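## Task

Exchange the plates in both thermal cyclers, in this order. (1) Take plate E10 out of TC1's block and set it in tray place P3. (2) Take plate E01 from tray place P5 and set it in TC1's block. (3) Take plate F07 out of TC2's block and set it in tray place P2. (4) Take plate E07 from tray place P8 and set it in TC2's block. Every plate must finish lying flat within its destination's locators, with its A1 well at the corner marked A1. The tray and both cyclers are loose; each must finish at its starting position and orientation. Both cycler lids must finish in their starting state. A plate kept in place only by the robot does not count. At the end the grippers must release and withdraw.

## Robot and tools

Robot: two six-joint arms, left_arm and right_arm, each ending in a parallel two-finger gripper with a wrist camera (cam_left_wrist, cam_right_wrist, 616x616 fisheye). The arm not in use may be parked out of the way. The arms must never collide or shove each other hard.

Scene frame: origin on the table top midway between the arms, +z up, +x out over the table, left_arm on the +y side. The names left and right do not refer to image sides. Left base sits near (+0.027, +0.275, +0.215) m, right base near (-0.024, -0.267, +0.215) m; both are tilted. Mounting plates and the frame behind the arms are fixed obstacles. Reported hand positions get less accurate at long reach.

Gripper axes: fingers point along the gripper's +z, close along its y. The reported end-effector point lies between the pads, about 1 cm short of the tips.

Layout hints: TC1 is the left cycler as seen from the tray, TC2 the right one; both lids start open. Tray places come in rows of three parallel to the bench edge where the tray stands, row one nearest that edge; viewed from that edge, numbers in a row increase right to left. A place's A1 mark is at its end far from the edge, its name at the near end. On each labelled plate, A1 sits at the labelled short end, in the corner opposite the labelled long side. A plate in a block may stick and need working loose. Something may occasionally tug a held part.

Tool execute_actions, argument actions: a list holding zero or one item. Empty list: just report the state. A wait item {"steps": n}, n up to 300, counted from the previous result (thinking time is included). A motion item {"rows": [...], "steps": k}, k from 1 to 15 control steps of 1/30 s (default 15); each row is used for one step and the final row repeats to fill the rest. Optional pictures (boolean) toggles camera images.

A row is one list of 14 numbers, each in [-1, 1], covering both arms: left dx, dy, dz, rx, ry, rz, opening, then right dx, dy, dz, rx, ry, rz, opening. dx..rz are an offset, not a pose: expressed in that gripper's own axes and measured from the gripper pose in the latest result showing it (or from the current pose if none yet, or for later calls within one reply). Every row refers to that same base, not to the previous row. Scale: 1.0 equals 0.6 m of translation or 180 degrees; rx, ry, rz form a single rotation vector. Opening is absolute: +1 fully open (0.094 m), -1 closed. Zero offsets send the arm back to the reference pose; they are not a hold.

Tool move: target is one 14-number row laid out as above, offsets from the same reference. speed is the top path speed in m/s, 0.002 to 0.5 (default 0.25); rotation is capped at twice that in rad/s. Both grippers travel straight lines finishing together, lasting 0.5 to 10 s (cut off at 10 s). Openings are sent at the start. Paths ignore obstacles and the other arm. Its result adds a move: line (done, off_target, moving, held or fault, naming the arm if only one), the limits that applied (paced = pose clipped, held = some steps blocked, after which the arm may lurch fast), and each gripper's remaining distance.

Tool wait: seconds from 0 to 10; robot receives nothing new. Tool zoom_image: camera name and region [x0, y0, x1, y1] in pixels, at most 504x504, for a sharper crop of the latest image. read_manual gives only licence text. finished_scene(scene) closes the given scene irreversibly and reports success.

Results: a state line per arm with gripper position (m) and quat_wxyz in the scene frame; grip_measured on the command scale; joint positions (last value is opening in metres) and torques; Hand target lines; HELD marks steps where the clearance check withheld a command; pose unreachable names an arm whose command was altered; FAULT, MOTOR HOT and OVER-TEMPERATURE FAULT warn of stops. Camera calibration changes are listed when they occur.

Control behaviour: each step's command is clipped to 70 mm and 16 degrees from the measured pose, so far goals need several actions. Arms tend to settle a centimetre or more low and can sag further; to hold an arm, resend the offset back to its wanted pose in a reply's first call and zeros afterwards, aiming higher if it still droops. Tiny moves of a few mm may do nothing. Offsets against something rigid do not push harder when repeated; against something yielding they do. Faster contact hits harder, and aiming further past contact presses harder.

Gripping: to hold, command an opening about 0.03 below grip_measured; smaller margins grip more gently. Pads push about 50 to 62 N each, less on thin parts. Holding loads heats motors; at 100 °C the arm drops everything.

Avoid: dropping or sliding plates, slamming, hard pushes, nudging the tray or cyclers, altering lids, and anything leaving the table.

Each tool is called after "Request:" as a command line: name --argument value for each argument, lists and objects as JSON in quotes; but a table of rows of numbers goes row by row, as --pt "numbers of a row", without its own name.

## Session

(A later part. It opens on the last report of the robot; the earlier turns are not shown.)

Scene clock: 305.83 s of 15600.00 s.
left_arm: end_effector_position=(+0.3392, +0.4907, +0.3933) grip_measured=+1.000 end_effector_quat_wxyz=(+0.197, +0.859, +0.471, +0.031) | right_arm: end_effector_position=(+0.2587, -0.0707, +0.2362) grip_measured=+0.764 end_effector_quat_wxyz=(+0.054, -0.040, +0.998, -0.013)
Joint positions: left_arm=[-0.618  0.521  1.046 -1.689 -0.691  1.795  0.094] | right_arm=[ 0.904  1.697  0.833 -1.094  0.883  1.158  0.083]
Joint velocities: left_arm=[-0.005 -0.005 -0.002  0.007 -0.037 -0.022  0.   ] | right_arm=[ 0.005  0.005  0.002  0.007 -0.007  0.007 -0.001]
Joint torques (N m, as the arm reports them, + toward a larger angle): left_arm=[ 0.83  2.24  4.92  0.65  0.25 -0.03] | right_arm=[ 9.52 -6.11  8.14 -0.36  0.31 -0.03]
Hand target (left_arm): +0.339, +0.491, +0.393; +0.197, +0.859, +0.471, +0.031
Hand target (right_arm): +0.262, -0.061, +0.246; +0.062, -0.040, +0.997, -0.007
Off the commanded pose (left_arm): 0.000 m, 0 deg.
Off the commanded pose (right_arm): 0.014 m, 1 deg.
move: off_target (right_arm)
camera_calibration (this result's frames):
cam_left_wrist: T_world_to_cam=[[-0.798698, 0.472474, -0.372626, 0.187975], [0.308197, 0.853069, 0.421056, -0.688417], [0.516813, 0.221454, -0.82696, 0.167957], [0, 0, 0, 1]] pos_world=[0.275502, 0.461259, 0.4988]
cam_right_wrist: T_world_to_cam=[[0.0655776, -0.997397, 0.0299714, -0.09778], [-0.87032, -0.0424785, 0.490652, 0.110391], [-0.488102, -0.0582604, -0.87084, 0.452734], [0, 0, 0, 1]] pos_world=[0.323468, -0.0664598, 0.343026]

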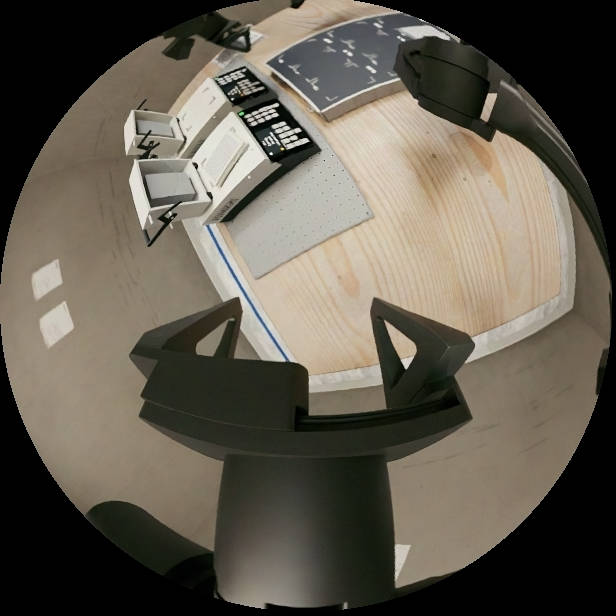

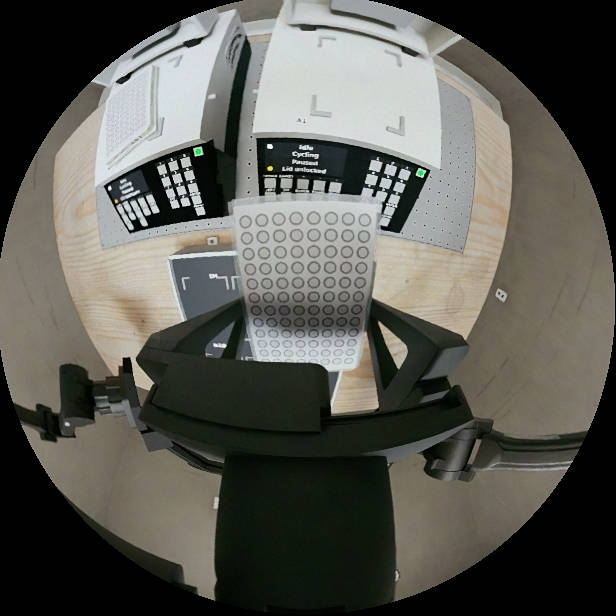

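Request:
move --target '[0,0,0,0,0,0,1,-0.35,-0.108,0.085,0,0,0.03,0.5]' --speed 0.15

Scene clock: 308.73 s of 15600.00 s.
left_arm: end_effector_position=(+0.3392, +0.4907, +0.3933) grip_measured=+1.000 end_effector_quat_wxyz=(+0.197, +0.859, +0.471, +0.031) | right_arm: end_effector_position=(+0.4617, -0.1228, +0.2119) grip_measured=+0.764 end_effector_quat_wxyz=(+0.053, -0.006, +0.998, -0.012)
Joint positions: left_arm=[-0.618  0.521  1.046 -1.689 -0.691  1.795  0.094] | right_arm=[ 0.527  1.621  1.13  -0.978  0.938  0.614  0.083]
Joint velocities: left_arm=[-0.005 -0.005  0.017 -0.007  0.037 -0.095  0.   ] | right_arm=[-0.005  0.005  0.002 -0.007 -0.007 -0.007 -0.   ]
Joint torques (N m, as the arm reports them, + toward a larger angle): left_arm=[ 1.02  2.22  4.86  0.65  0.28 -0.05] | right_arm=[ 8.39 -9.01  8.32  0.81  0.07 -0.18]
Hand target (left_arm): +0.339, +0.491, +0.393; +0.197, +0.859, +0.471, +0.031
Hand target (right_arm): +0.477, -0.124, +0.210; +0.055, +0.007, +0.998, -0.010
Off the commanded pose (left_arm): 0.000 m, 0 deg.
Off the commanded pose (right_arm): 0.016 m, 2 deg.
move: off_target (right_arm)
camera_calibration (this result's frames):
cam_left_wrist: T_world_to_cam=[[-0.798698, 0.472474, -0.372626, 0.187975], [0.308197, 0.853069, 0.421056, -0.688417], [0.516813, 0.221454, -0.82696, 0.167957], [0, 0, 0, 1]] pos_world=[0.275502, 0.461259, 0.4988]
cam_right_wrist: T_world_to_cam=[[-0.00208127, -0.999713, 0.0238685, -0.13004], [-0.871145, 0.0135326, 0.490839, 0.303983], [-0.491021, -0.0197714, -0.870924, 0.533701], [0, 0, 0, 1]] pos_world=[0.526601, -0.123564, 0.31871]

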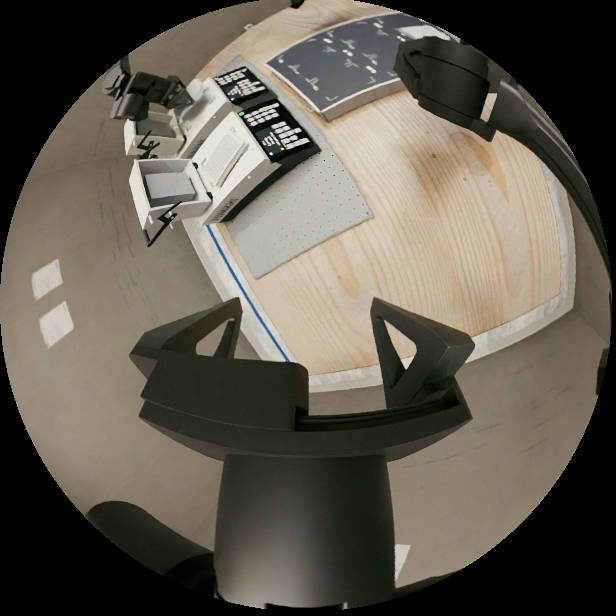

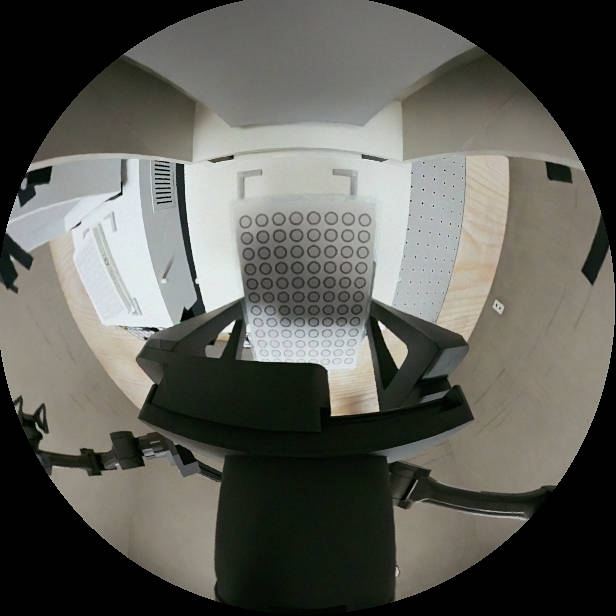

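Request:
execute_actions --actions '[]'

Scene clock: 310.67 s of 15600.00 s.
left_arm: end_effector_position=(+0.3392, +0.4907, +0.3933) grip_measured=+1.000 end_effector_quat_wxyz=(+0.197, +0.859, +0.471, +0.031) | right_arm: end_effector_position=(+0.4617, -0.1228, +0.2119) grip_measured=+0.764 end_effector_quat_wxyz=(+0.053, -0.008, +0.998, -0.012)
Joint positions: left_arm=[-0.618  0.521  1.046 -1.689 -0.691  1.795  0.094] | right_arm=[ 0.527  1.621  1.13  -0.978  0.938  0.611  0.083]
Joint velocities: left_arm=[-0.005 -0.015  0.002  0.012 -0.022 -0.022  0.   ] | right_arm=[-0.005  0.005 -0.002  0.027  0.022  0.037 -0.001]
Joint torques (N m, as the arm reports them, + toward a larger angle): left_arm=[ 0.63  2.23  4.91  0.64  0.26 -0.03] | right_arm=[ 8.43 -9.05  8.23  0.82  0.07 -0.22]
Hand target (left_arm): +0.339, +0.491, +0.393; +0.197, +0.859, +0.471, +0.031
Hand target (right_arm): +0.477, -0.124, +0.210; +0.055, +0.007, +0.998, -0.010
Off the commanded pose (left_arm): 0.000 m, 0 deg.
Off the commanded pose (right_arm): 0.016 m, 2 deg.
Steps of this call (steps 1 to 58: nothing new was sent). Readings (end_effector_position):
1: left_arm (+0.3392, +0.4907, +0.3933) | right_arm (+0.4617, -0.1228, +0.2119)
2: left_arm (+0.3392, +0.4907, +0.3933) | right_arm (+0.4617, -0.1228, +0.2119)
4: left_arm (+0.3392, +0.4907, +0.3933) | right_arm (+0.4617, -0.1228, +0.2119)
8: left_arm (+0.3392, +0.4907, +0.3933) | right_arm (+0.4617, -0.1228, +0.2119)
58: the state above
camera_calibration (this result's frames):
cam_left_wrist: T_world_to_cam=[[-0.798698, 0.472474, -0.372626, 0.187975], [0.308197, 0.853069, 0.421056, -0.688417], [0.516813, 0.221454, -0.82696, 0.167957], [0, 0, 0, 1]] pos_world=[0.275502, 0.461259, 0.4988]
cam_right_wrist: T_world_to_cam=[[0.00095314, -0.999707, 0.0241938, -0.131509], [-0.871148, 0.0110496, 0.490897, 0.303667], [-0.49102, -0.0215443, -0.870882, 0.533474], [0, 0, 0, 1]] pos_world=[0.526611, -0.123332, 0.318705]

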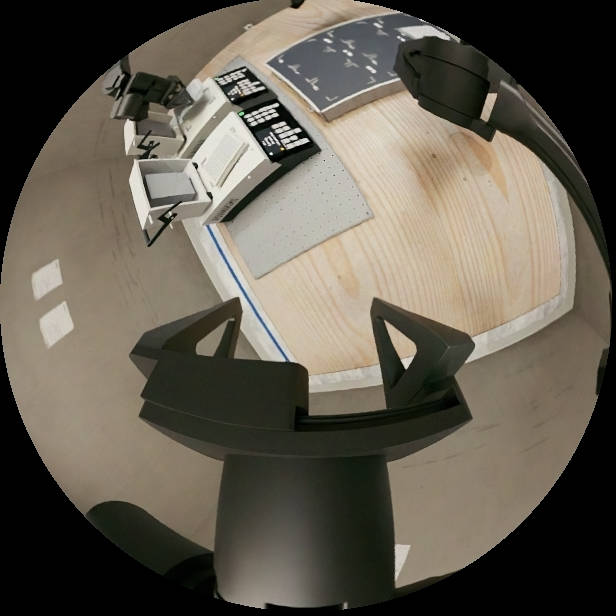

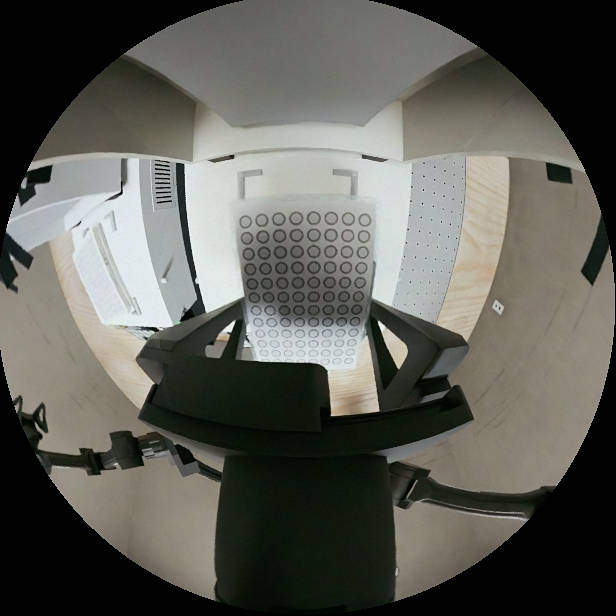

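Request:
move --target '[0,0,0,0,0,0,1,-0.03,0.01,0.035,0,0,0,0.5]' --speed 0.05

Scene clock: 312.47 s of 15600.00 s.
left_arm: end_effector_position=(+0.3392, +0.4907, +0.3933) grip_measured=+1.000 end_effector_quat_wxyz=(+0.197, +0.859, +0.471, +0.031) | right_arm: end_effector_position=(+0.4647, -0.1153, +0.1966) grip_measured=+0.764 end_effector_quat_wxyz=(+0.052, -0.023, +0.998, -0.013)
Joint positions: left_arm=[-0.618  0.521  1.046 -1.689 -0.691  1.795  0.094] | right_arm=[ 0.507  1.652  1.13  -0.924  0.936  0.549  0.083]
Joint velocities: left_arm=[-0.015  0.005 -0.007 -0.002 -0.037  0.022  0.   ] | right_arm=[-0.005 -0.005 -0.002 -0.002  0.037 -0.051 -0.001]
Joint torques (N m, as the arm reports them, + toward a larger angle): left_arm=[ 1.07  2.19  4.92  0.66  0.28 -0.01] | right_arm=[ 8.34 -9.1   8.31  0.99  0.06 -0.19]
Hand target (left_arm): +0.339, +0.491, +0.393; +0.197, +0.859, +0.471, +0.031
Hand target (right_arm): +0.481, -0.118, +0.193; +0.053, -0.007, +0.998, -0.012
Off the commanded pose (left_arm): 0.000 m, 0 deg.
Off the commanded pose (right_arm): 0.018 m, 2 deg.
move: off_target (right_arm)
camera_calibration (this result's frames):
cam_left_wrist: T_world_to_cam=[[-0.798698, 0.472474, -0.372626, 0.187975], [0.308197, 0.853069, 0.421056, -0.688417], [0.516813, 0.221454, -0.82696, 0.167957], [0, 0, 0, 1]] pos_world=[0.275502, 0.461259, 0.4988]
cam_right_wrist: T_world_to_cam=[[0.0313576, -0.999104, 0.0284207, -0.138576], [-0.869983, -0.0132838, 0.492904, 0.310009], [-0.492084, -0.0401817, -0.86962, 0.519914], [0, 0, 0, 1]] pos_world=[0.529889, -0.113443, 0.303262]

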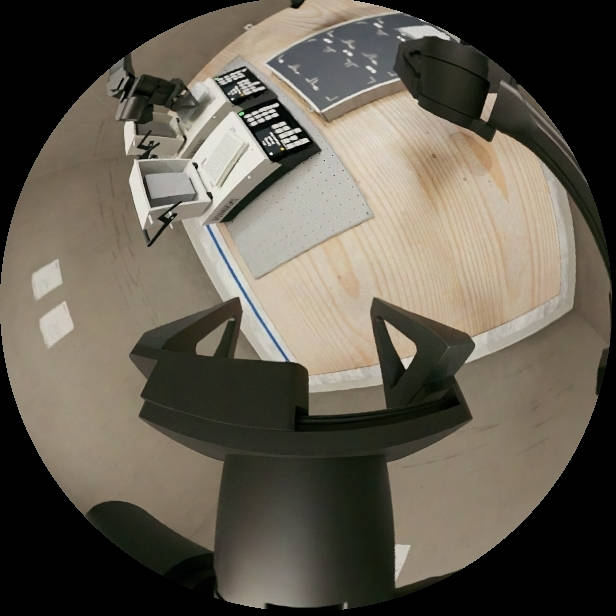

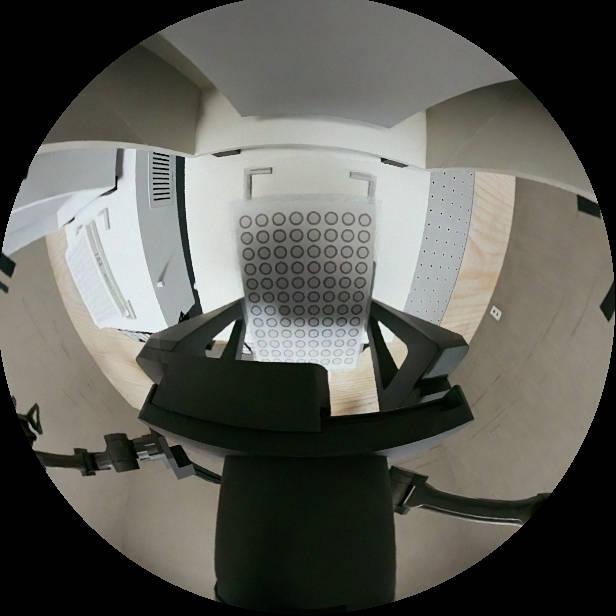

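Request:
move --target '[0,0,0,0,0,0,1,-0.055,-0.003,0,0,0,-0.012,0.5]' --speed 0.05

Scene clock: 314.07 s of 15600.00 s.
left_arm: end_effector_position=(+0.3392, +0.4907, +0.3933) grip_measured=+1.000 end_effector_quat_wxyz=(+0.197, +0.859, +0.471, +0.031) | right_arm: end_effector_position=(+0.4722, -0.1128, +0.1994) grip_measured=+0.764 end_effector_quat_wxyz=(+0.050, -0.054, +0.997, -0.015)
Joint positions: left_arm=[-0.618  0.521  1.046 -1.689 -0.691  1.795  0.094] | right_arm=[ 0.507  1.665  1.16  -0.947  0.933  0.491  0.083]
Joint velocities: left_arm=[ 0.005 -0.024  0.012  0.002 -0.007 -0.051  0.   ] | right_arm=[ 0.015  0.005 -0.017 -0.002 -0.051 -0.037 -0.001]
Joint torques (N m, as the arm reports them, + toward a larger angle): left_arm=[ 0.39  2.59  4.79  0.53  0.28 -0.04] | right_arm=[ 8.52 -9.59 10.09 -0.08  0.14 -0.33]
Hand target (left_arm): +0.339, +0.491, +0.393; +0.197, +0.859, +0.471, +0.031
Hand target (right_arm): +0.497, -0.117, +0.200; +0.053, -0.041, +0.998, -0.014
Off the commanded pose (left_arm): 0.000 m, 0 deg.
Off the commanded pose (right_arm): 0.026 m, 1 deg.
move: off_target (right_arm)
camera_calibration (this result's frames):
cam_left_wrist: T_world_to_cam=[[-0.798698, 0.472474, -0.372626, 0.187975], [0.308197, 0.853069, 0.421056, -0.688417], [0.516813, 0.221454, -0.82696, 0.167957], [0, 0, 0, 1]] pos_world=[0.275502, 0.461259, 0.4988]
cam_right_wrist: T_world_to_cam=[[0.0933323, -0.995056, 0.0339416, -0.166353], [-0.864888, -0.0641412, 0.49785, 0.306018], [-0.493212, -0.0758211, -0.866599, 0.52204], [0, 0, 0, 1]] pos_world=[0.537674, -0.10632, 0.305695]

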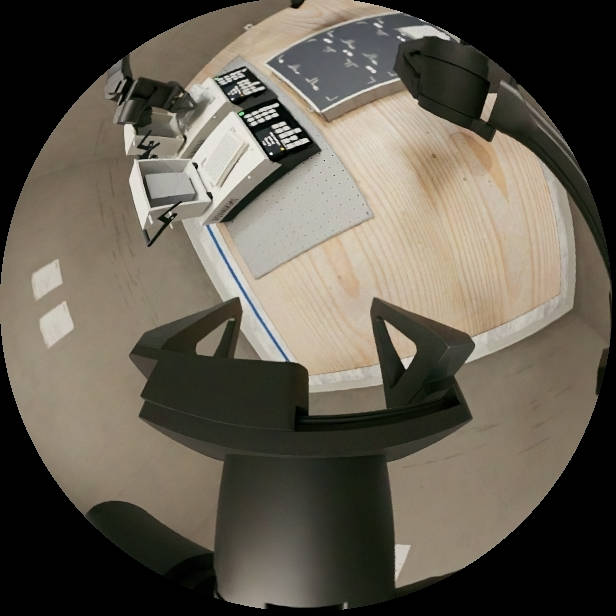

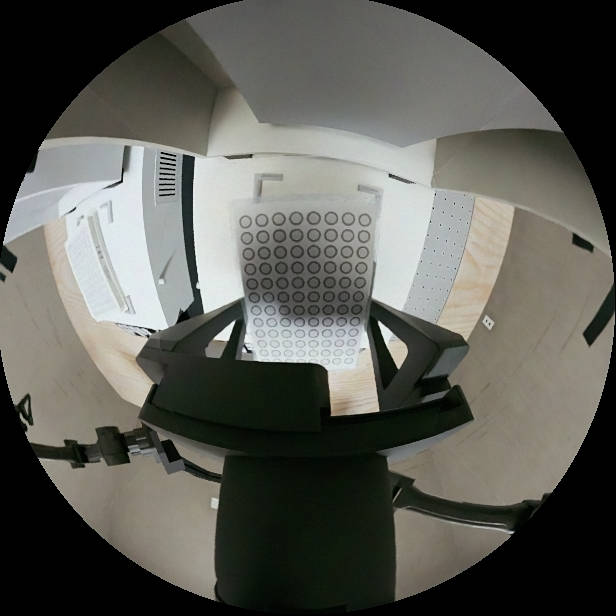

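Request:
move --target '[0,0,0,0,0,0,1,-0.015,-0.007,0,0,-0.045,0.031,0.5]' --speed 0.05

Scene clock: 317.43 s of 15600.00 s.
left_arm: end_effector_position=(+0.3392, +0.4907, +0.3933) grip_measured=+1.000 end_effector_quat_wxyz=(+0.197, +0.859, +0.471, +0.031) | right_arm: end_effector_position=(+0.4825, -0.1138, +0.1977) grip_measured=+0.764 end_effector_quat_wxyz=(+0.116, -0.006, +0.993, -0.011)
Joint positions: left_arm=[-0.618  0.521  1.046 -1.689 -0.691  1.795  0.094] | right_arm=[ 0.507  1.623  1.071 -0.697  0.995  0.422  0.083]
Joint velocities: left_arm=[-0.015  0.005 -0.007 -0.002  0.022  0.051  0.   ] | right_arm=[ 0.005 -0.005  0.012  0.012 -0.095 -0.022 -0.001]
Joint torques (N m, as the arm reports them, + toward a larger angle): left_arm=[ 1.23  2.41  4.81  0.69  0.28 -0.04] | right_arm=[ 10.19 -10.85   4.71   1.14   0.28  -0.27]
Hand target (left_arm): +0.339, +0.491, +0.393; +0.197, +0.859, +0.471, +0.031
Hand target (right_arm): +0.482, -0.116, +0.201; +0.121, -0.006, +0.993, -0.010
Off the commanded pose (left_arm): 0.000 m, 0 deg.
Off the commanded pose (right_arm): 0.004 m, 1 deg.
move: done
camera_calibration (this result's frames):
cam_left_wrist: T_world_to_cam=[[-0.798698, 0.472474, -0.372626, 0.187975], [0.308197, 0.853069, 0.421056, -0.688417], [0.516813, 0.221454, -0.82696, 0.167957], [0, 0, 0, 1]] pos_world=[0.275502, 0.461259, 0.4988]
cam_right_wrist: T_world_to_cam=[[-0.00311531, -0.999785, 0.020521, -0.119604], [-0.925646, 0.0106479, 0.378242, 0.377173], [-0.378379, -0.0178168, -0.925479, 0.488407], [0, 0, 0, 1]] pos_world=[0.533559, -0.114892, 0.311803]

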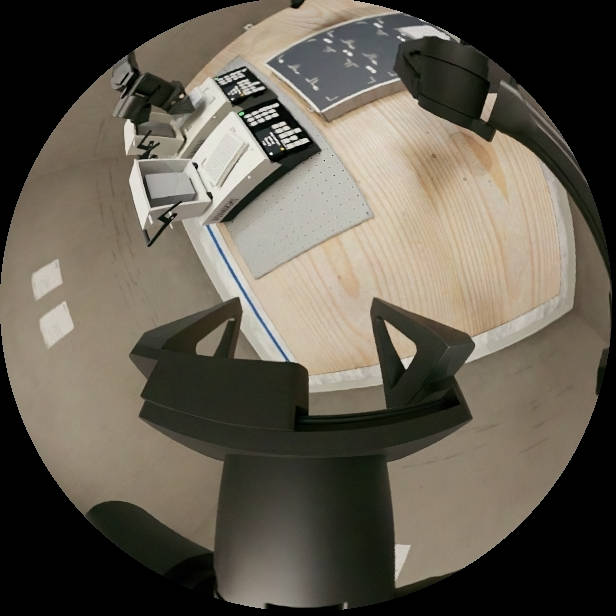

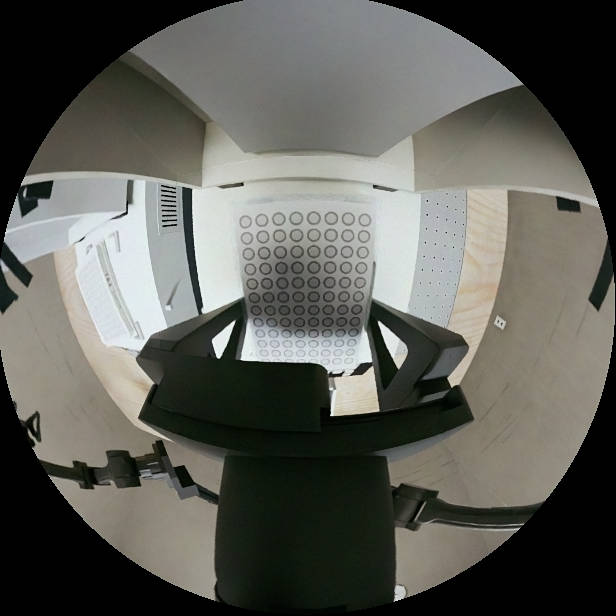

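Request:
move --target '[0,0,0,0,0,0,1,0.012,-0.008,0.036,0,0,0,0.5]' --speed 0.04

Request:
move --target '[0,0,0,0,0,0,1,0,0,0,0,0,0,1]'

Scene clock: 319.47 s of 15600.00 s.
left_arm: end_effector_position=(+0.3392, +0.4907, +0.3933) grip_measured=+1.000 end_effector_quat_wxyz=(+0.197, +0.859, +0.471, +0.031) | right_arm: end_effector_position=(+0.4821, -0.1125, +0.1866) grip_measured=+0.764 end_effector_quat_wxyz=(+0.123, -0.008, +0.992, -0.005)
Joint positions: left_arm=[-0.618  0.521  1.046 -1.689 -0.691  1.795  0.094] | right_arm=[ 0.489  1.623  1.04  -0.608  0.983  0.363  0.083]
Joint velocities: left_arm=[ 0.005 -0.005 -0.022 -0.022  0.007 -0.066  0.   ] | right_arm=[-0.005 -0.005  0.002  0.002  0.051 -0.022 -0.   ]
Joint torques (N m, as the arm reports them, + toward a larger angle): left_arm=[ 1.26  1.85  4.88  0.63  0.27 -0.01] | right_arm=[ 8.6  -9.56  4.67  1.34  0.08 -0.2 ]
Hand target (left_arm): +0.339, +0.491, +0.393; +0.197, +0.859, +0.471, +0.031
Hand target (right_arm): +0.480, -0.119, +0.175; +0.116, -0.006, +0.993, -0.011
Off the commanded pose (left_arm): 0.000 m, 0 deg.
Off the commanded pose (right_arm): 0.013 m, 1 deg.
move: off_target (right_arm)
camera_calibration (this result's frames):
cam_left_wrist: T_world_to_cam=[[-0.798698, 0.472474, -0.372626, 0.187975], [0.308197, 0.853069, 0.421056, -0.688417], [0.516813, 0.221454, -0.82696, 0.167957], [0, 0, 0, 1]] pos_world=[0.275502, 0.461259, 0.4988]
cam_right_wrist: T_world_to_cam=[[0.00160956, -0.999955, 0.00930688, -0.118209], [-0.930965, 0.00189961, 0.365103, 0.385026], [-0.365105, -0.00925204, -0.930921, 0.473571], [0, 0, 0, 1]] pos_world=[0.531539, -0.114554, 0.301383]

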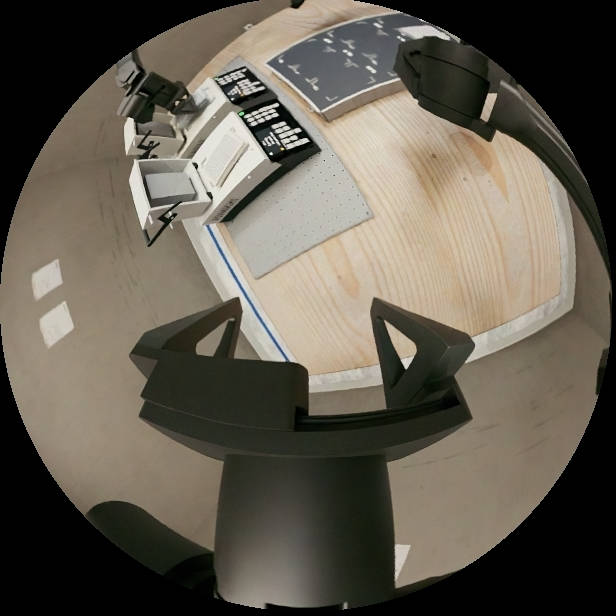

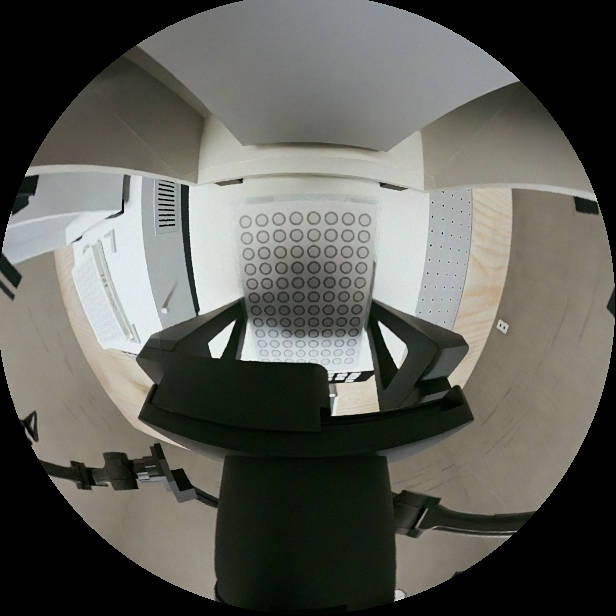

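Scene clock: 319.97 s of 15600.00 s.
left_arm: end_effector_position=(+0.3392, +0.4907, +0.3933) grip_measured=+1.000 end_effector_quat_wxyz=(+0.197, +0.859, +0.471, +0.031) | right_arm: end_effector_position=(+0.4821, -0.1125, +0.1866) grip_measured=+1.000 end_effector_quat_wxyz=(+0.123, -0.008, +0.992, -0.005)
Joint positions: left_arm=[-0.618  0.521  1.046 -1.689 -0.691  1.795  0.094] | right_arm=[ 0.489  1.623  1.04  -0.608  0.983  0.363  0.094]
Joint velocities: left_arm=[ 0.015  0.005 -0.002 -0.012  0.007  0.051  0.   ] | right_arm=[-0.015  0.005 -0.007 -0.002 -0.037 -0.037  0.   ]
Joint torques (N m, as the arm reports them, + toward a larger angle): left_arm=[ 1.18  2.39  4.99  0.69  0.27 -0.04] | right_arm=[10.02 -9.86  5.63  0.62  0.16 -0.13]
Hand target (left_arm): +0.339, +0.491, +0.393; +0.197, +0.859, +0.471, +0.031
Hand target (right_arm): +0.482, -0.112, +0.187; +0.123, -0.008, +0.992, -0.005
Off the commanded pose (left_arm): 0.000 m, 0 deg.
Off the commanded pose (right_arm): 0.000 m, 0 deg.
move: done
camera_calibration (this result's frames):
cam_left_wrist: T_world_to_cam=[[-0.798698, 0.472474, -0.372626, 0.187975], [0.308197, 0.853069, 0.421056, -0.688417], [0.516813, 0.221454, -0.82696, 0.167957], [0, 0, 0, 1]] pos_world=[0.275502, 0.461259, 0.4988]
cam_right_wrist: T_world_to_cam=[[0.00160956, -0.999955, 0.00930688, -0.118209], [-0.930965, 0.00189961, 0.365103, 0.385026], [-0.365105, -0.00925204, -0.930921, 0.473571], [0, 0, 0, 1]] pos_world=[0.531539, -0.114554, 0.301383]

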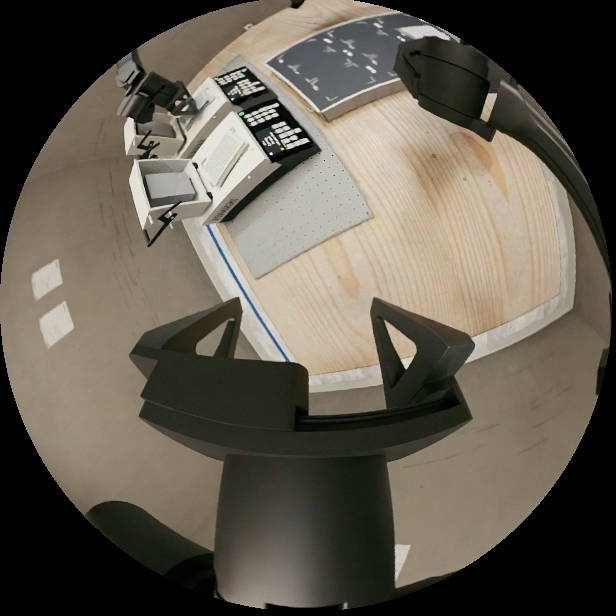

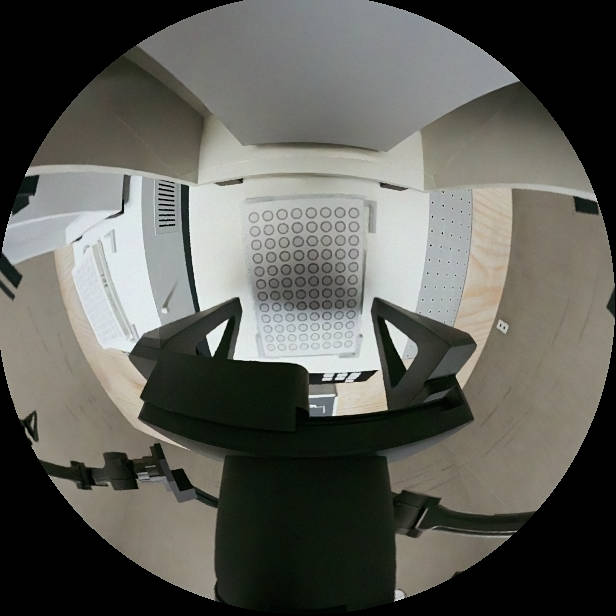

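Request:
move --target '[0,0,0,0,0,0,1,0.005,0,0.03,0,0,0,1]' --speed 0.04

Request:
move --target '[0,0,0,0,0,0,1,0,-0.018,0,0,0,0,1]' --speed 0.03

Scene clock: 321.87 s of 15600.00 s.
left_arm: end_effector_position=(+0.3392, +0.4907, +0.3933) grip_measured=+1.000 end_effector_quat_wxyz=(+0.197, +0.859, +0.471, +0.031) | right_arm: end_effector_position=(+0.4883, -0.1085, +0.1861) grip_measured=+1.000 end_effector_quat_wxyz=(+0.135, -0.005, +0.991, +0.004)
Joint positions: left_arm=[-0.618  0.521  1.046 -1.689 -0.691  1.795  0.094] | right_arm=[ 0.486  1.623  1.033 -0.546  0.974  0.323  0.094]
Joint velocities: left_arm=[-0.015 -0.005 -0.007  0.012 -0.037 -0.081  0.   ] | right_arm=[-0.015 -0.015  0.007  0.022 -0.081  0.037  0.   ]
Joint torques (N m, as the arm reports them, + toward a larger angle): left_arm=[ 0.74  2.16  4.95  0.56  0.27 -0.03] | right_arm=[ 7.84 -8.9   4.62  1.39  0.04 -0.23]
Hand target (left_arm): +0.339, +0.491, +0.393; +0.197, +0.859, +0.471, +0.031
Hand target (right_arm): +0.483, -0.113, +0.169; +0.123, -0.008, +0.992, -0.005
Off the commanded pose (left_arm): 0.000 m, 0 deg.
Off the commanded pose (right_arm): 0.019 m, 2 deg.
move: off_target (right_arm)
camera_calibration (this result's frames):
cam_left_wrist: T_world_to_cam=[[-0.798698, 0.472474, -0.372626, 0.187975], [0.308197, 0.853069, 0.421056, -0.688417], [0.516813, 0.221454, -0.82696, 0.167957], [0, 0, 0, 1]] pos_world=[0.275502, 0.461259, 0.4988]
cam_right_wrist: T_world_to_cam=[[-0.00157617, -0.999952, -0.0097102, -0.109147], [-0.939402, -0.00184822, 0.342814, 0.398876], [-0.342815, 0.00966211, -0.939353, 0.468184], [0, 0, 0, 1]] pos_world=[0.535033, -0.112928, 0.30199]

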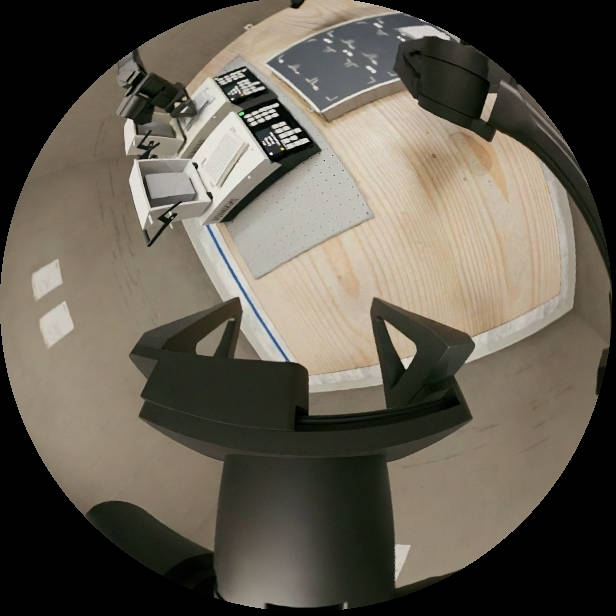

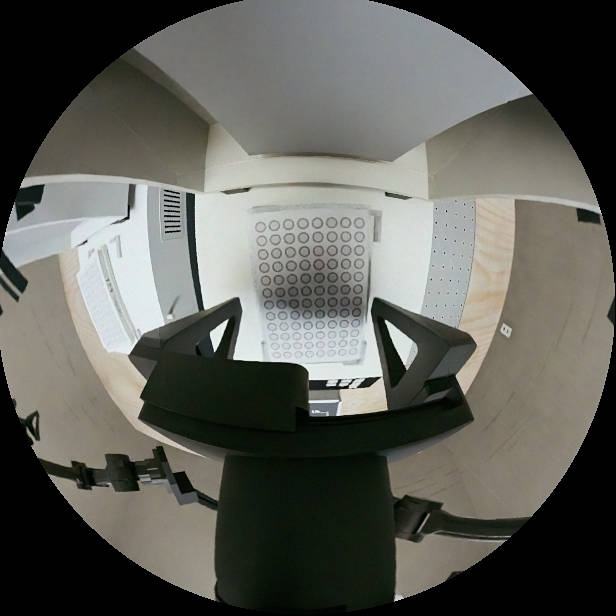

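Scene clock: 322.67 s of 15600.00 s.
left_arm: end_effector_position=(+0.3392, +0.4907, +0.3933) grip_measured=+1.000 end_effector_quat_wxyz=(+0.197, +0.859, +0.471, +0.031) | right_arm: end_effector_position=(+0.4922, -0.1132, +0.1917) grip_measured=+1.000 end_effector_quat_wxyz=(+0.139, -0.003, +0.990, +0.007)
Joint positions: left_arm=[-0.618  0.521  1.046 -1.689 -0.691  1.795  0.094] | right_arm=[ 0.486  1.605  1.033 -0.546  0.972  0.312  0.094]
Joint velocities: left_arm=[-0.024 -0.015 -0.002 -0.002 -0.007  0.007  0.   ] | right_arm=[-0.015 -0.005 -0.007 -0.007 -0.081 -0.022  0.   ]
Joint torques (N m, as the arm reports them, + toward a larger angle): left_arm=[ 1.03  2.47  4.97  0.76  0.28 -0.02] | right_arm=[  8.87 -10.74   4.25   0.95   0.04  -0.2 ]
Hand target (left_arm): +0.339, +0.491, +0.393; +0.197, +0.859, +0.471, +0.031
Hand target (right_arm): +0.488, -0.119, +0.186; +0.135, -0.005, +0.991, +0.004
Off the commanded pose (left_arm): 0.000 m, 0 deg.
Off the commanded pose (right_arm): 0.009 m, 1 deg.
move: done
camera_calibration (this result's frames):
cam_left_wrist: T_world_to_cam=[[-0.798698, 0.472474, -0.372626, 0.187975], [0.308197, 0.853069, 0.421056, -0.688417], [0.516813, 0.221454, -0.82696, 0.167957], [0, 0, 0, 1]] pos_world=[0.275502, 0.461259, 0.4988]
cam_right_wrist: T_world_to_cam=[[-0.00408844, -0.999863, -0.0160678, -0.111308], [-0.942382, -0.00152257, 0.334534, 0.403669], [-0.334513, 0.0165098, -0.942247, 0.472054], [0, 0, 0, 1]] pos_world=[0.537864, -0.118472, 0.307962]

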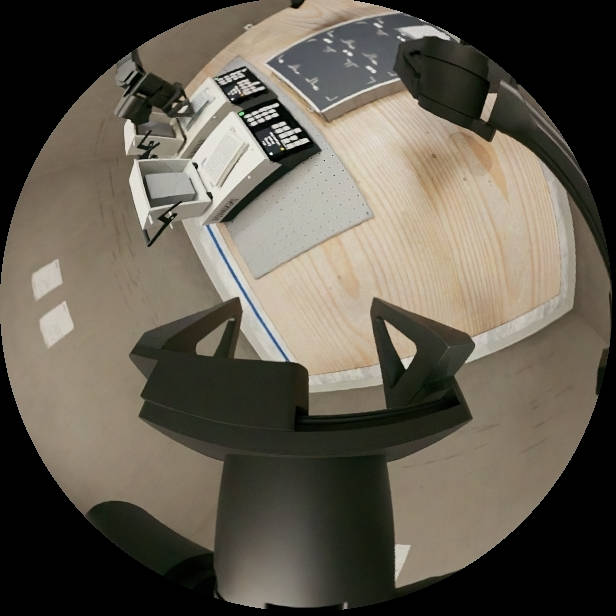

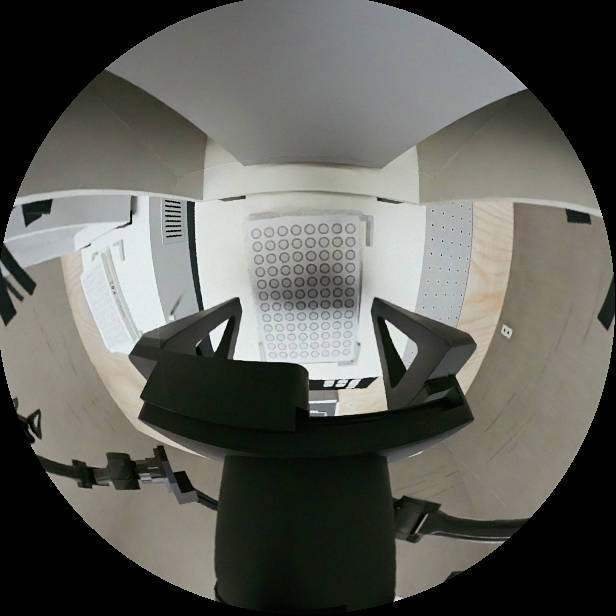

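Sticky. Larger descent.

Request:
move --target '[0,0,0,0,0,0,1,0.02,-0.004,0.055,0,0,0,1]' --speed 0.04

Scene clock: 324.43 s of 15600.00 s.
left_arm: end_effector_position=(+0.3392, +0.4907, +0.3933) grip_measured=+1.000 end_effector_quat_wxyz=(+0.197, +0.859, +0.471, +0.031) | right_arm: end_effector_position=(+0.4949, -0.1113, +0.1730) grip_measured=+1.000 end_effector_quat_wxyz=(+0.150, +0.000, +0.989, +0.015)
Joint positions: left_arm=[-0.618  0.521  1.046 -1.689 -0.691  1.795  0.094] | right_arm=[ 0.453  1.616  0.997 -0.413  0.947  0.235  0.094]
Joint velocities: left_arm=[-0.005 -0.015 -0.012  0.002  0.022 -0.066  0.   ] | right_arm=[-0.015 -0.015 -0.002  0.012  0.007 -0.022  0.   ]
Joint torques (N m, as the arm reports them, + toward a larger angle): left_arm=[ 0.76  2.55  4.93  0.62  0.27 -0.03] | right_arm=[ 7.81 -9.3   4.41  1.55  0.02 -0.28]
Hand target (left_arm): +0.339, +0.491, +0.393; +0.197, +0.859, +0.471, +0.031
Hand target (right_arm): +0.490, -0.115, +0.157; +0.139, -0.003, +0.990, +0.007
Off the commanded pose (left_arm): 0.000 m, 0 deg.
Off the commanded pose (right_arm): 0.018 m, 2 deg.
move: off_target (right_arm)
camera_calibration (this result's frames):
cam_left_wrist: T_world_to_cam=[[-0.798698, 0.472474, -0.372626, 0.187975], [0.308197, 0.853069, 0.421056, -0.688417], [0.516813, 0.221454, -0.82696, 0.167957], [0, 0, 0, 1]] pos_world=[0.275502, 0.461259, 0.4988]
cam_right_wrist: T_world_to_cam=[[-0.00844528, -0.9994, -0.0335762, -0.104441], [-0.949417, -0.00252659, 0.314008, 0.419411], [-0.313904, 0.0345297, -0.948827, 0.448264], [0, 0, 0, 1]] pos_world=[0.538026, -0.118798, 0.29012]

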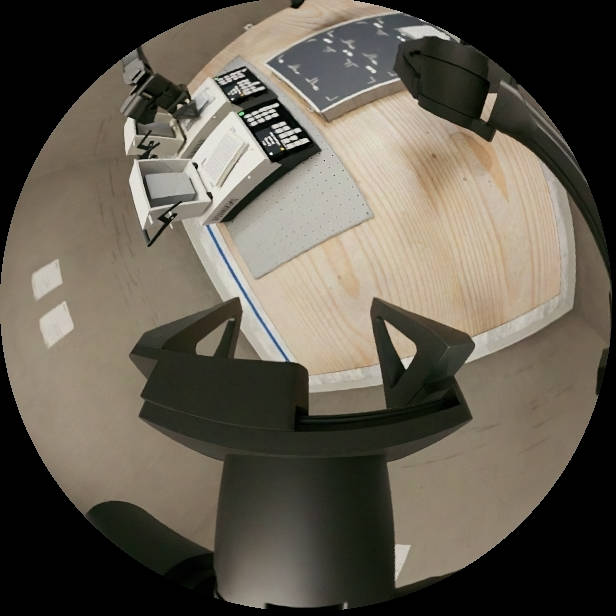

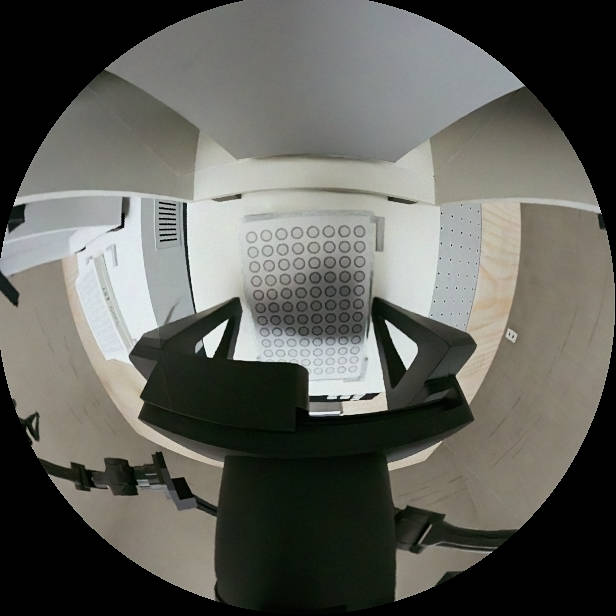

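Request:
move --target '[0,0,0,0,0,0,1,0.003,-0.026,0.012,0,0,0,1]' --speed 0.03

Scene clock: 325.93 s of 15600.00 s.
left_arm: end_effector_position=(+0.3392, +0.4907, +0.3933) grip_measured=+1.000 end_effector_quat_wxyz=(+0.197, +0.859, +0.471, +0.031) | right_arm: end_effector_position=(+0.4946, -0.1150, +0.1741) grip_measured=+1.000 end_effector_quat_wxyz=(+0.154, -0.007, +0.988, +0.021)
Joint positions: left_arm=[-0.618  0.521  1.046 -1.689 -0.691  1.795  0.094] | right_arm=[ 0.448  1.598  0.981 -0.39   0.933  0.2    0.094]
Joint velocities: left_arm=[-0.015 -0.015  0.007  0.007  0.066 -0.037  0.   ] | right_arm=[-0.015 -0.005  0.007 -0.007 -0.037 -0.007  0.   ]
Joint torques (N m, as the arm reports them, + toward a larger angle): left_arm=[ 1.26  2.3   4.98  0.61  0.26 -0.02] | right_arm=[  7.62 -10.65   4.39   1.46  -0.03  -0.2 ]
Hand target (left_arm): +0.339, +0.491, +0.393; +0.197, +0.859, +0.471, +0.031
Hand target (right_arm): +0.495, -0.126, +0.165; +0.150, +0.000, +0.989, +0.015
Off the commanded pose (left_arm): 0.000 m, 0 deg.
Off the commanded pose (right_arm): 0.015 m, 1 deg.
move: off_target (right_arm)
camera_calibration (this result's frames):
cam_left_wrist: T_world_to_cam=[[-0.798698, 0.472474, -0.372626, 0.187975], [0.308197, 0.853069, 0.421056, -0.688417], [0.516813, 0.221454, -0.82696, 0.167957], [0, 0, 0, 1]] pos_world=[0.275502, 0.461259, 0.4988]
cam_right_wrist: T_world_to_cam=[[0.00820834, -0.99907, -0.0423232, -0.114774], [-0.951948, -0.0207653, 0.305555, 0.41945], [-0.30615, 0.0377813, -0.951233, 0.446274], [0, 0, 0, 1]] pos_world=[0.536863, -0.122818, 0.291488]

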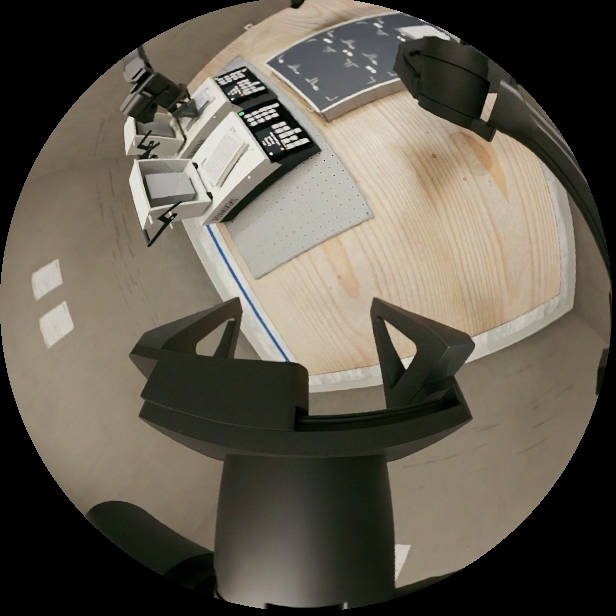

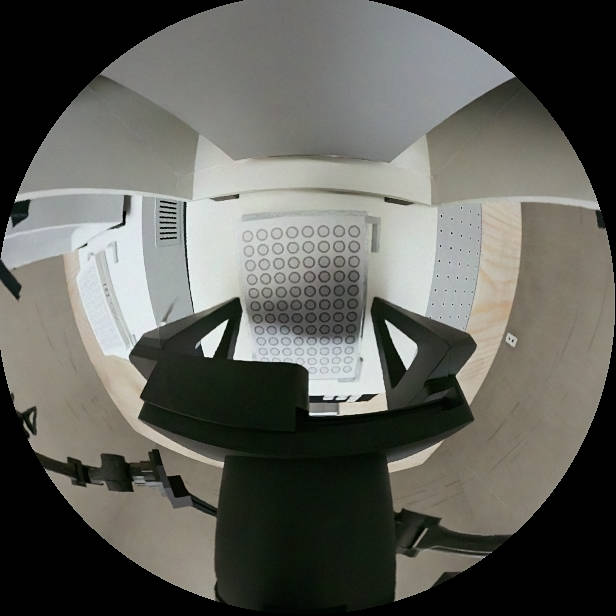

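Request:
move --target '[0,0,0,0,0,0,1,0,0,0,0,0,0,0.6]'

Request:
move --target '[0,0,0,0,0,0,1,0.012,-0.012,0.004,0,0,0,0.6]' --speed 0.03

Scene clock: 327.27 s of 15600.00 s.
left_arm: end_effector_position=(+0.3392, +0.4907, +0.3933) grip_measured=+1.000 end_effector_quat_wxyz=(+0.197, +0.859, +0.471, +0.031) | right_arm: end_effector_position=(+0.4945, -0.1145, +0.1741) grip_measured=+0.738 end_effector_quat_wxyz=(+0.154, -0.008, +0.988, +0.022)
Joint positions: left_arm=[-0.618  0.521  1.046 -1.689 -0.691  1.795  0.094] | right_arm=[ 0.448  1.598  0.981 -0.39   0.931  0.199  0.082]
Joint velocities: left_arm=[-0.015  0.005 -0.017  0.002  0.051  0.007  0.   ] | right_arm=[-0.005 -0.005 -0.007 -0.007 -0.037  0.007 -0.   ]
Joint torques (N m, as the arm reports them, + toward a larger angle): left_arm=[ 1.13  2.4   4.89  0.67  0.28 -0.05] | right_arm=[  9.55 -10.     5.37   0.77   0.18  -0.13]
Hand target (left_arm): +0.339, +0.491, +0.393; +0.197, +0.859, +0.471, +0.031
Hand target (right_arm): +0.495, -0.115, +0.174; +0.154, -0.007, +0.988, +0.021
Off the commanded pose (left_arm): 0.000 m, 0 deg.
Off the commanded pose (right_arm): 0.000 m, 0 deg.
move: done
camera_calibration (this result's frames):
cam_left_wrist: T_world_to_cam=[[-0.798698, 0.472474, -0.372626, 0.187975], [0.308197, 0.853069, 0.421056, -0.688417], [0.516813, 0.221454, -0.82696, 0.167957], [0, 0, 0, 1]] pos_world=[0.275502, 0.461259, 0.4988]
cam_right_wrist: T_world_to_cam=[[0.009365, -0.998957, -0.0446916, -0.114472], [-0.95176, -0.0226129, 0.30601, 0.418987], [-0.306702, 0.0396698, -0.950979, 0.446663], [0, 0, 0, 1]] pos_world=[0.536839, -0.122598, 0.291437]

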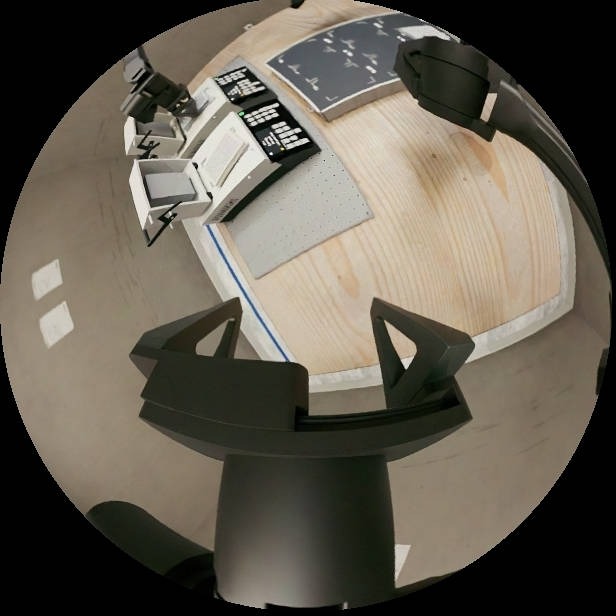

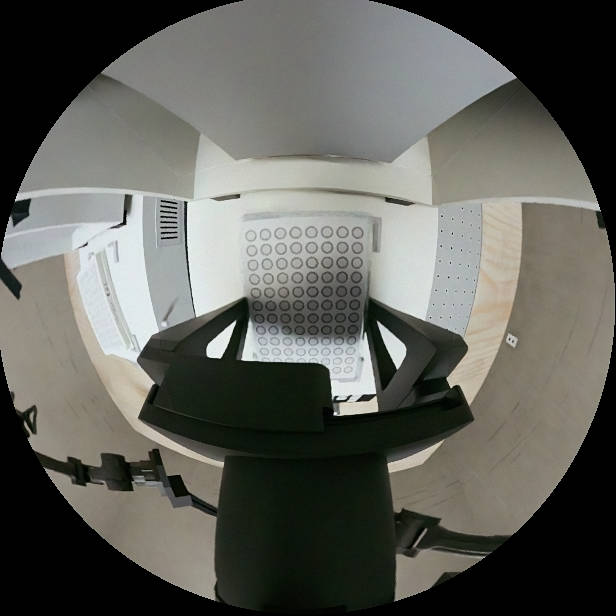

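Scene clock: 327.97 s of 15600.00 s.
left_arm: end_effector_position=(+0.3392, +0.4907, +0.3933) grip_measured=+1.000 end_effector_quat_wxyz=(+0.197, +0.859, +0.471, +0.031) | right_arm: end_effector_position=(+0.4923, -0.1148, +0.1742) grip_measured=+0.738 end_effector_quat_wxyz=(+0.156, -0.005, +0.987, +0.027)
Joint positions: left_arm=[-0.618  0.521  1.046 -1.689 -0.691  1.795  0.094] | right_arm=[ 0.448  1.59   0.968 -0.374  0.924  0.196  0.082]
Joint velocities: left_arm=[-0.005 -0.005 -0.007  0.002 -0.007 -0.066  0.   ] | right_arm=[-0.005 -0.015 -0.002 -0.002  0.051 -0.037  0.001]
Joint torques (N m, as the arm reports them, + toward a larger angle): left_arm=[ 0.86  2.57  4.97  0.73  0.28 -0.03] | right_arm=[  8.59 -10.63   4.06   1.3    0.12  -0.21]
Hand target (left_arm): +0.339, +0.491, +0.393; +0.197, +0.859, +0.471, +0.031
Hand target (right_arm): +0.488, -0.121, +0.169; +0.154, -0.008, +0.988, +0.022
Off the commanded pose (left_arm): 0.000 m, 0 deg.
Off the commanded pose (right_arm): 0.009 m, 1 deg.
move: done
camera_calibration (this result's frames):
cam_left_wrist: T_world_to_cam=[[-0.798698, 0.472474, -0.372626, 0.187975], [0.308197, 0.853069, 0.421056, -0.688417], [0.516813, 0.221454, -0.82696, 0.167957], [0, 0, 0, 1]] pos_world=[0.275502, 0.461259, 0.4988]
cam_right_wrist: T_world_to_cam=[[0.00659378, -0.998518, -0.0540301, -0.111716], [-0.953228, -0.0226039, 0.301406, 0.418363], [-0.302181, 0.0495156, -0.951964, 0.445139], [0, 0, 0, 1]] pos_world=[0.534044, -0.124135, 0.291623]

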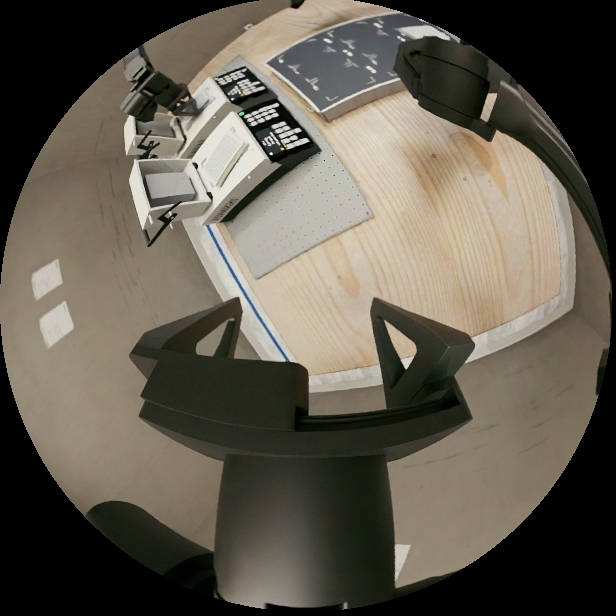

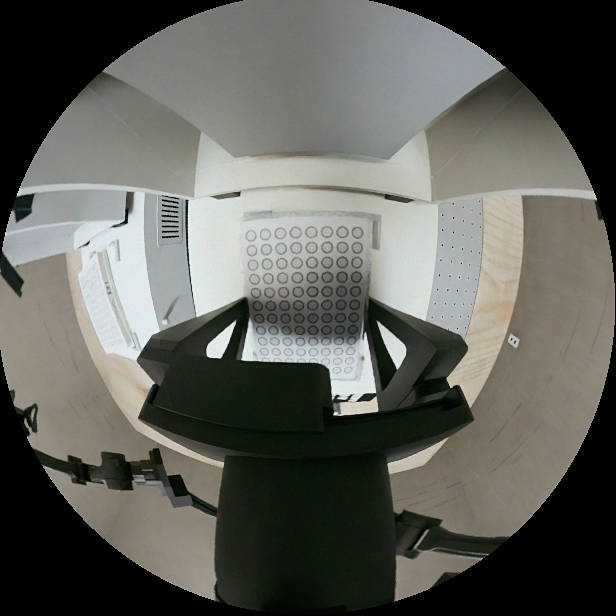

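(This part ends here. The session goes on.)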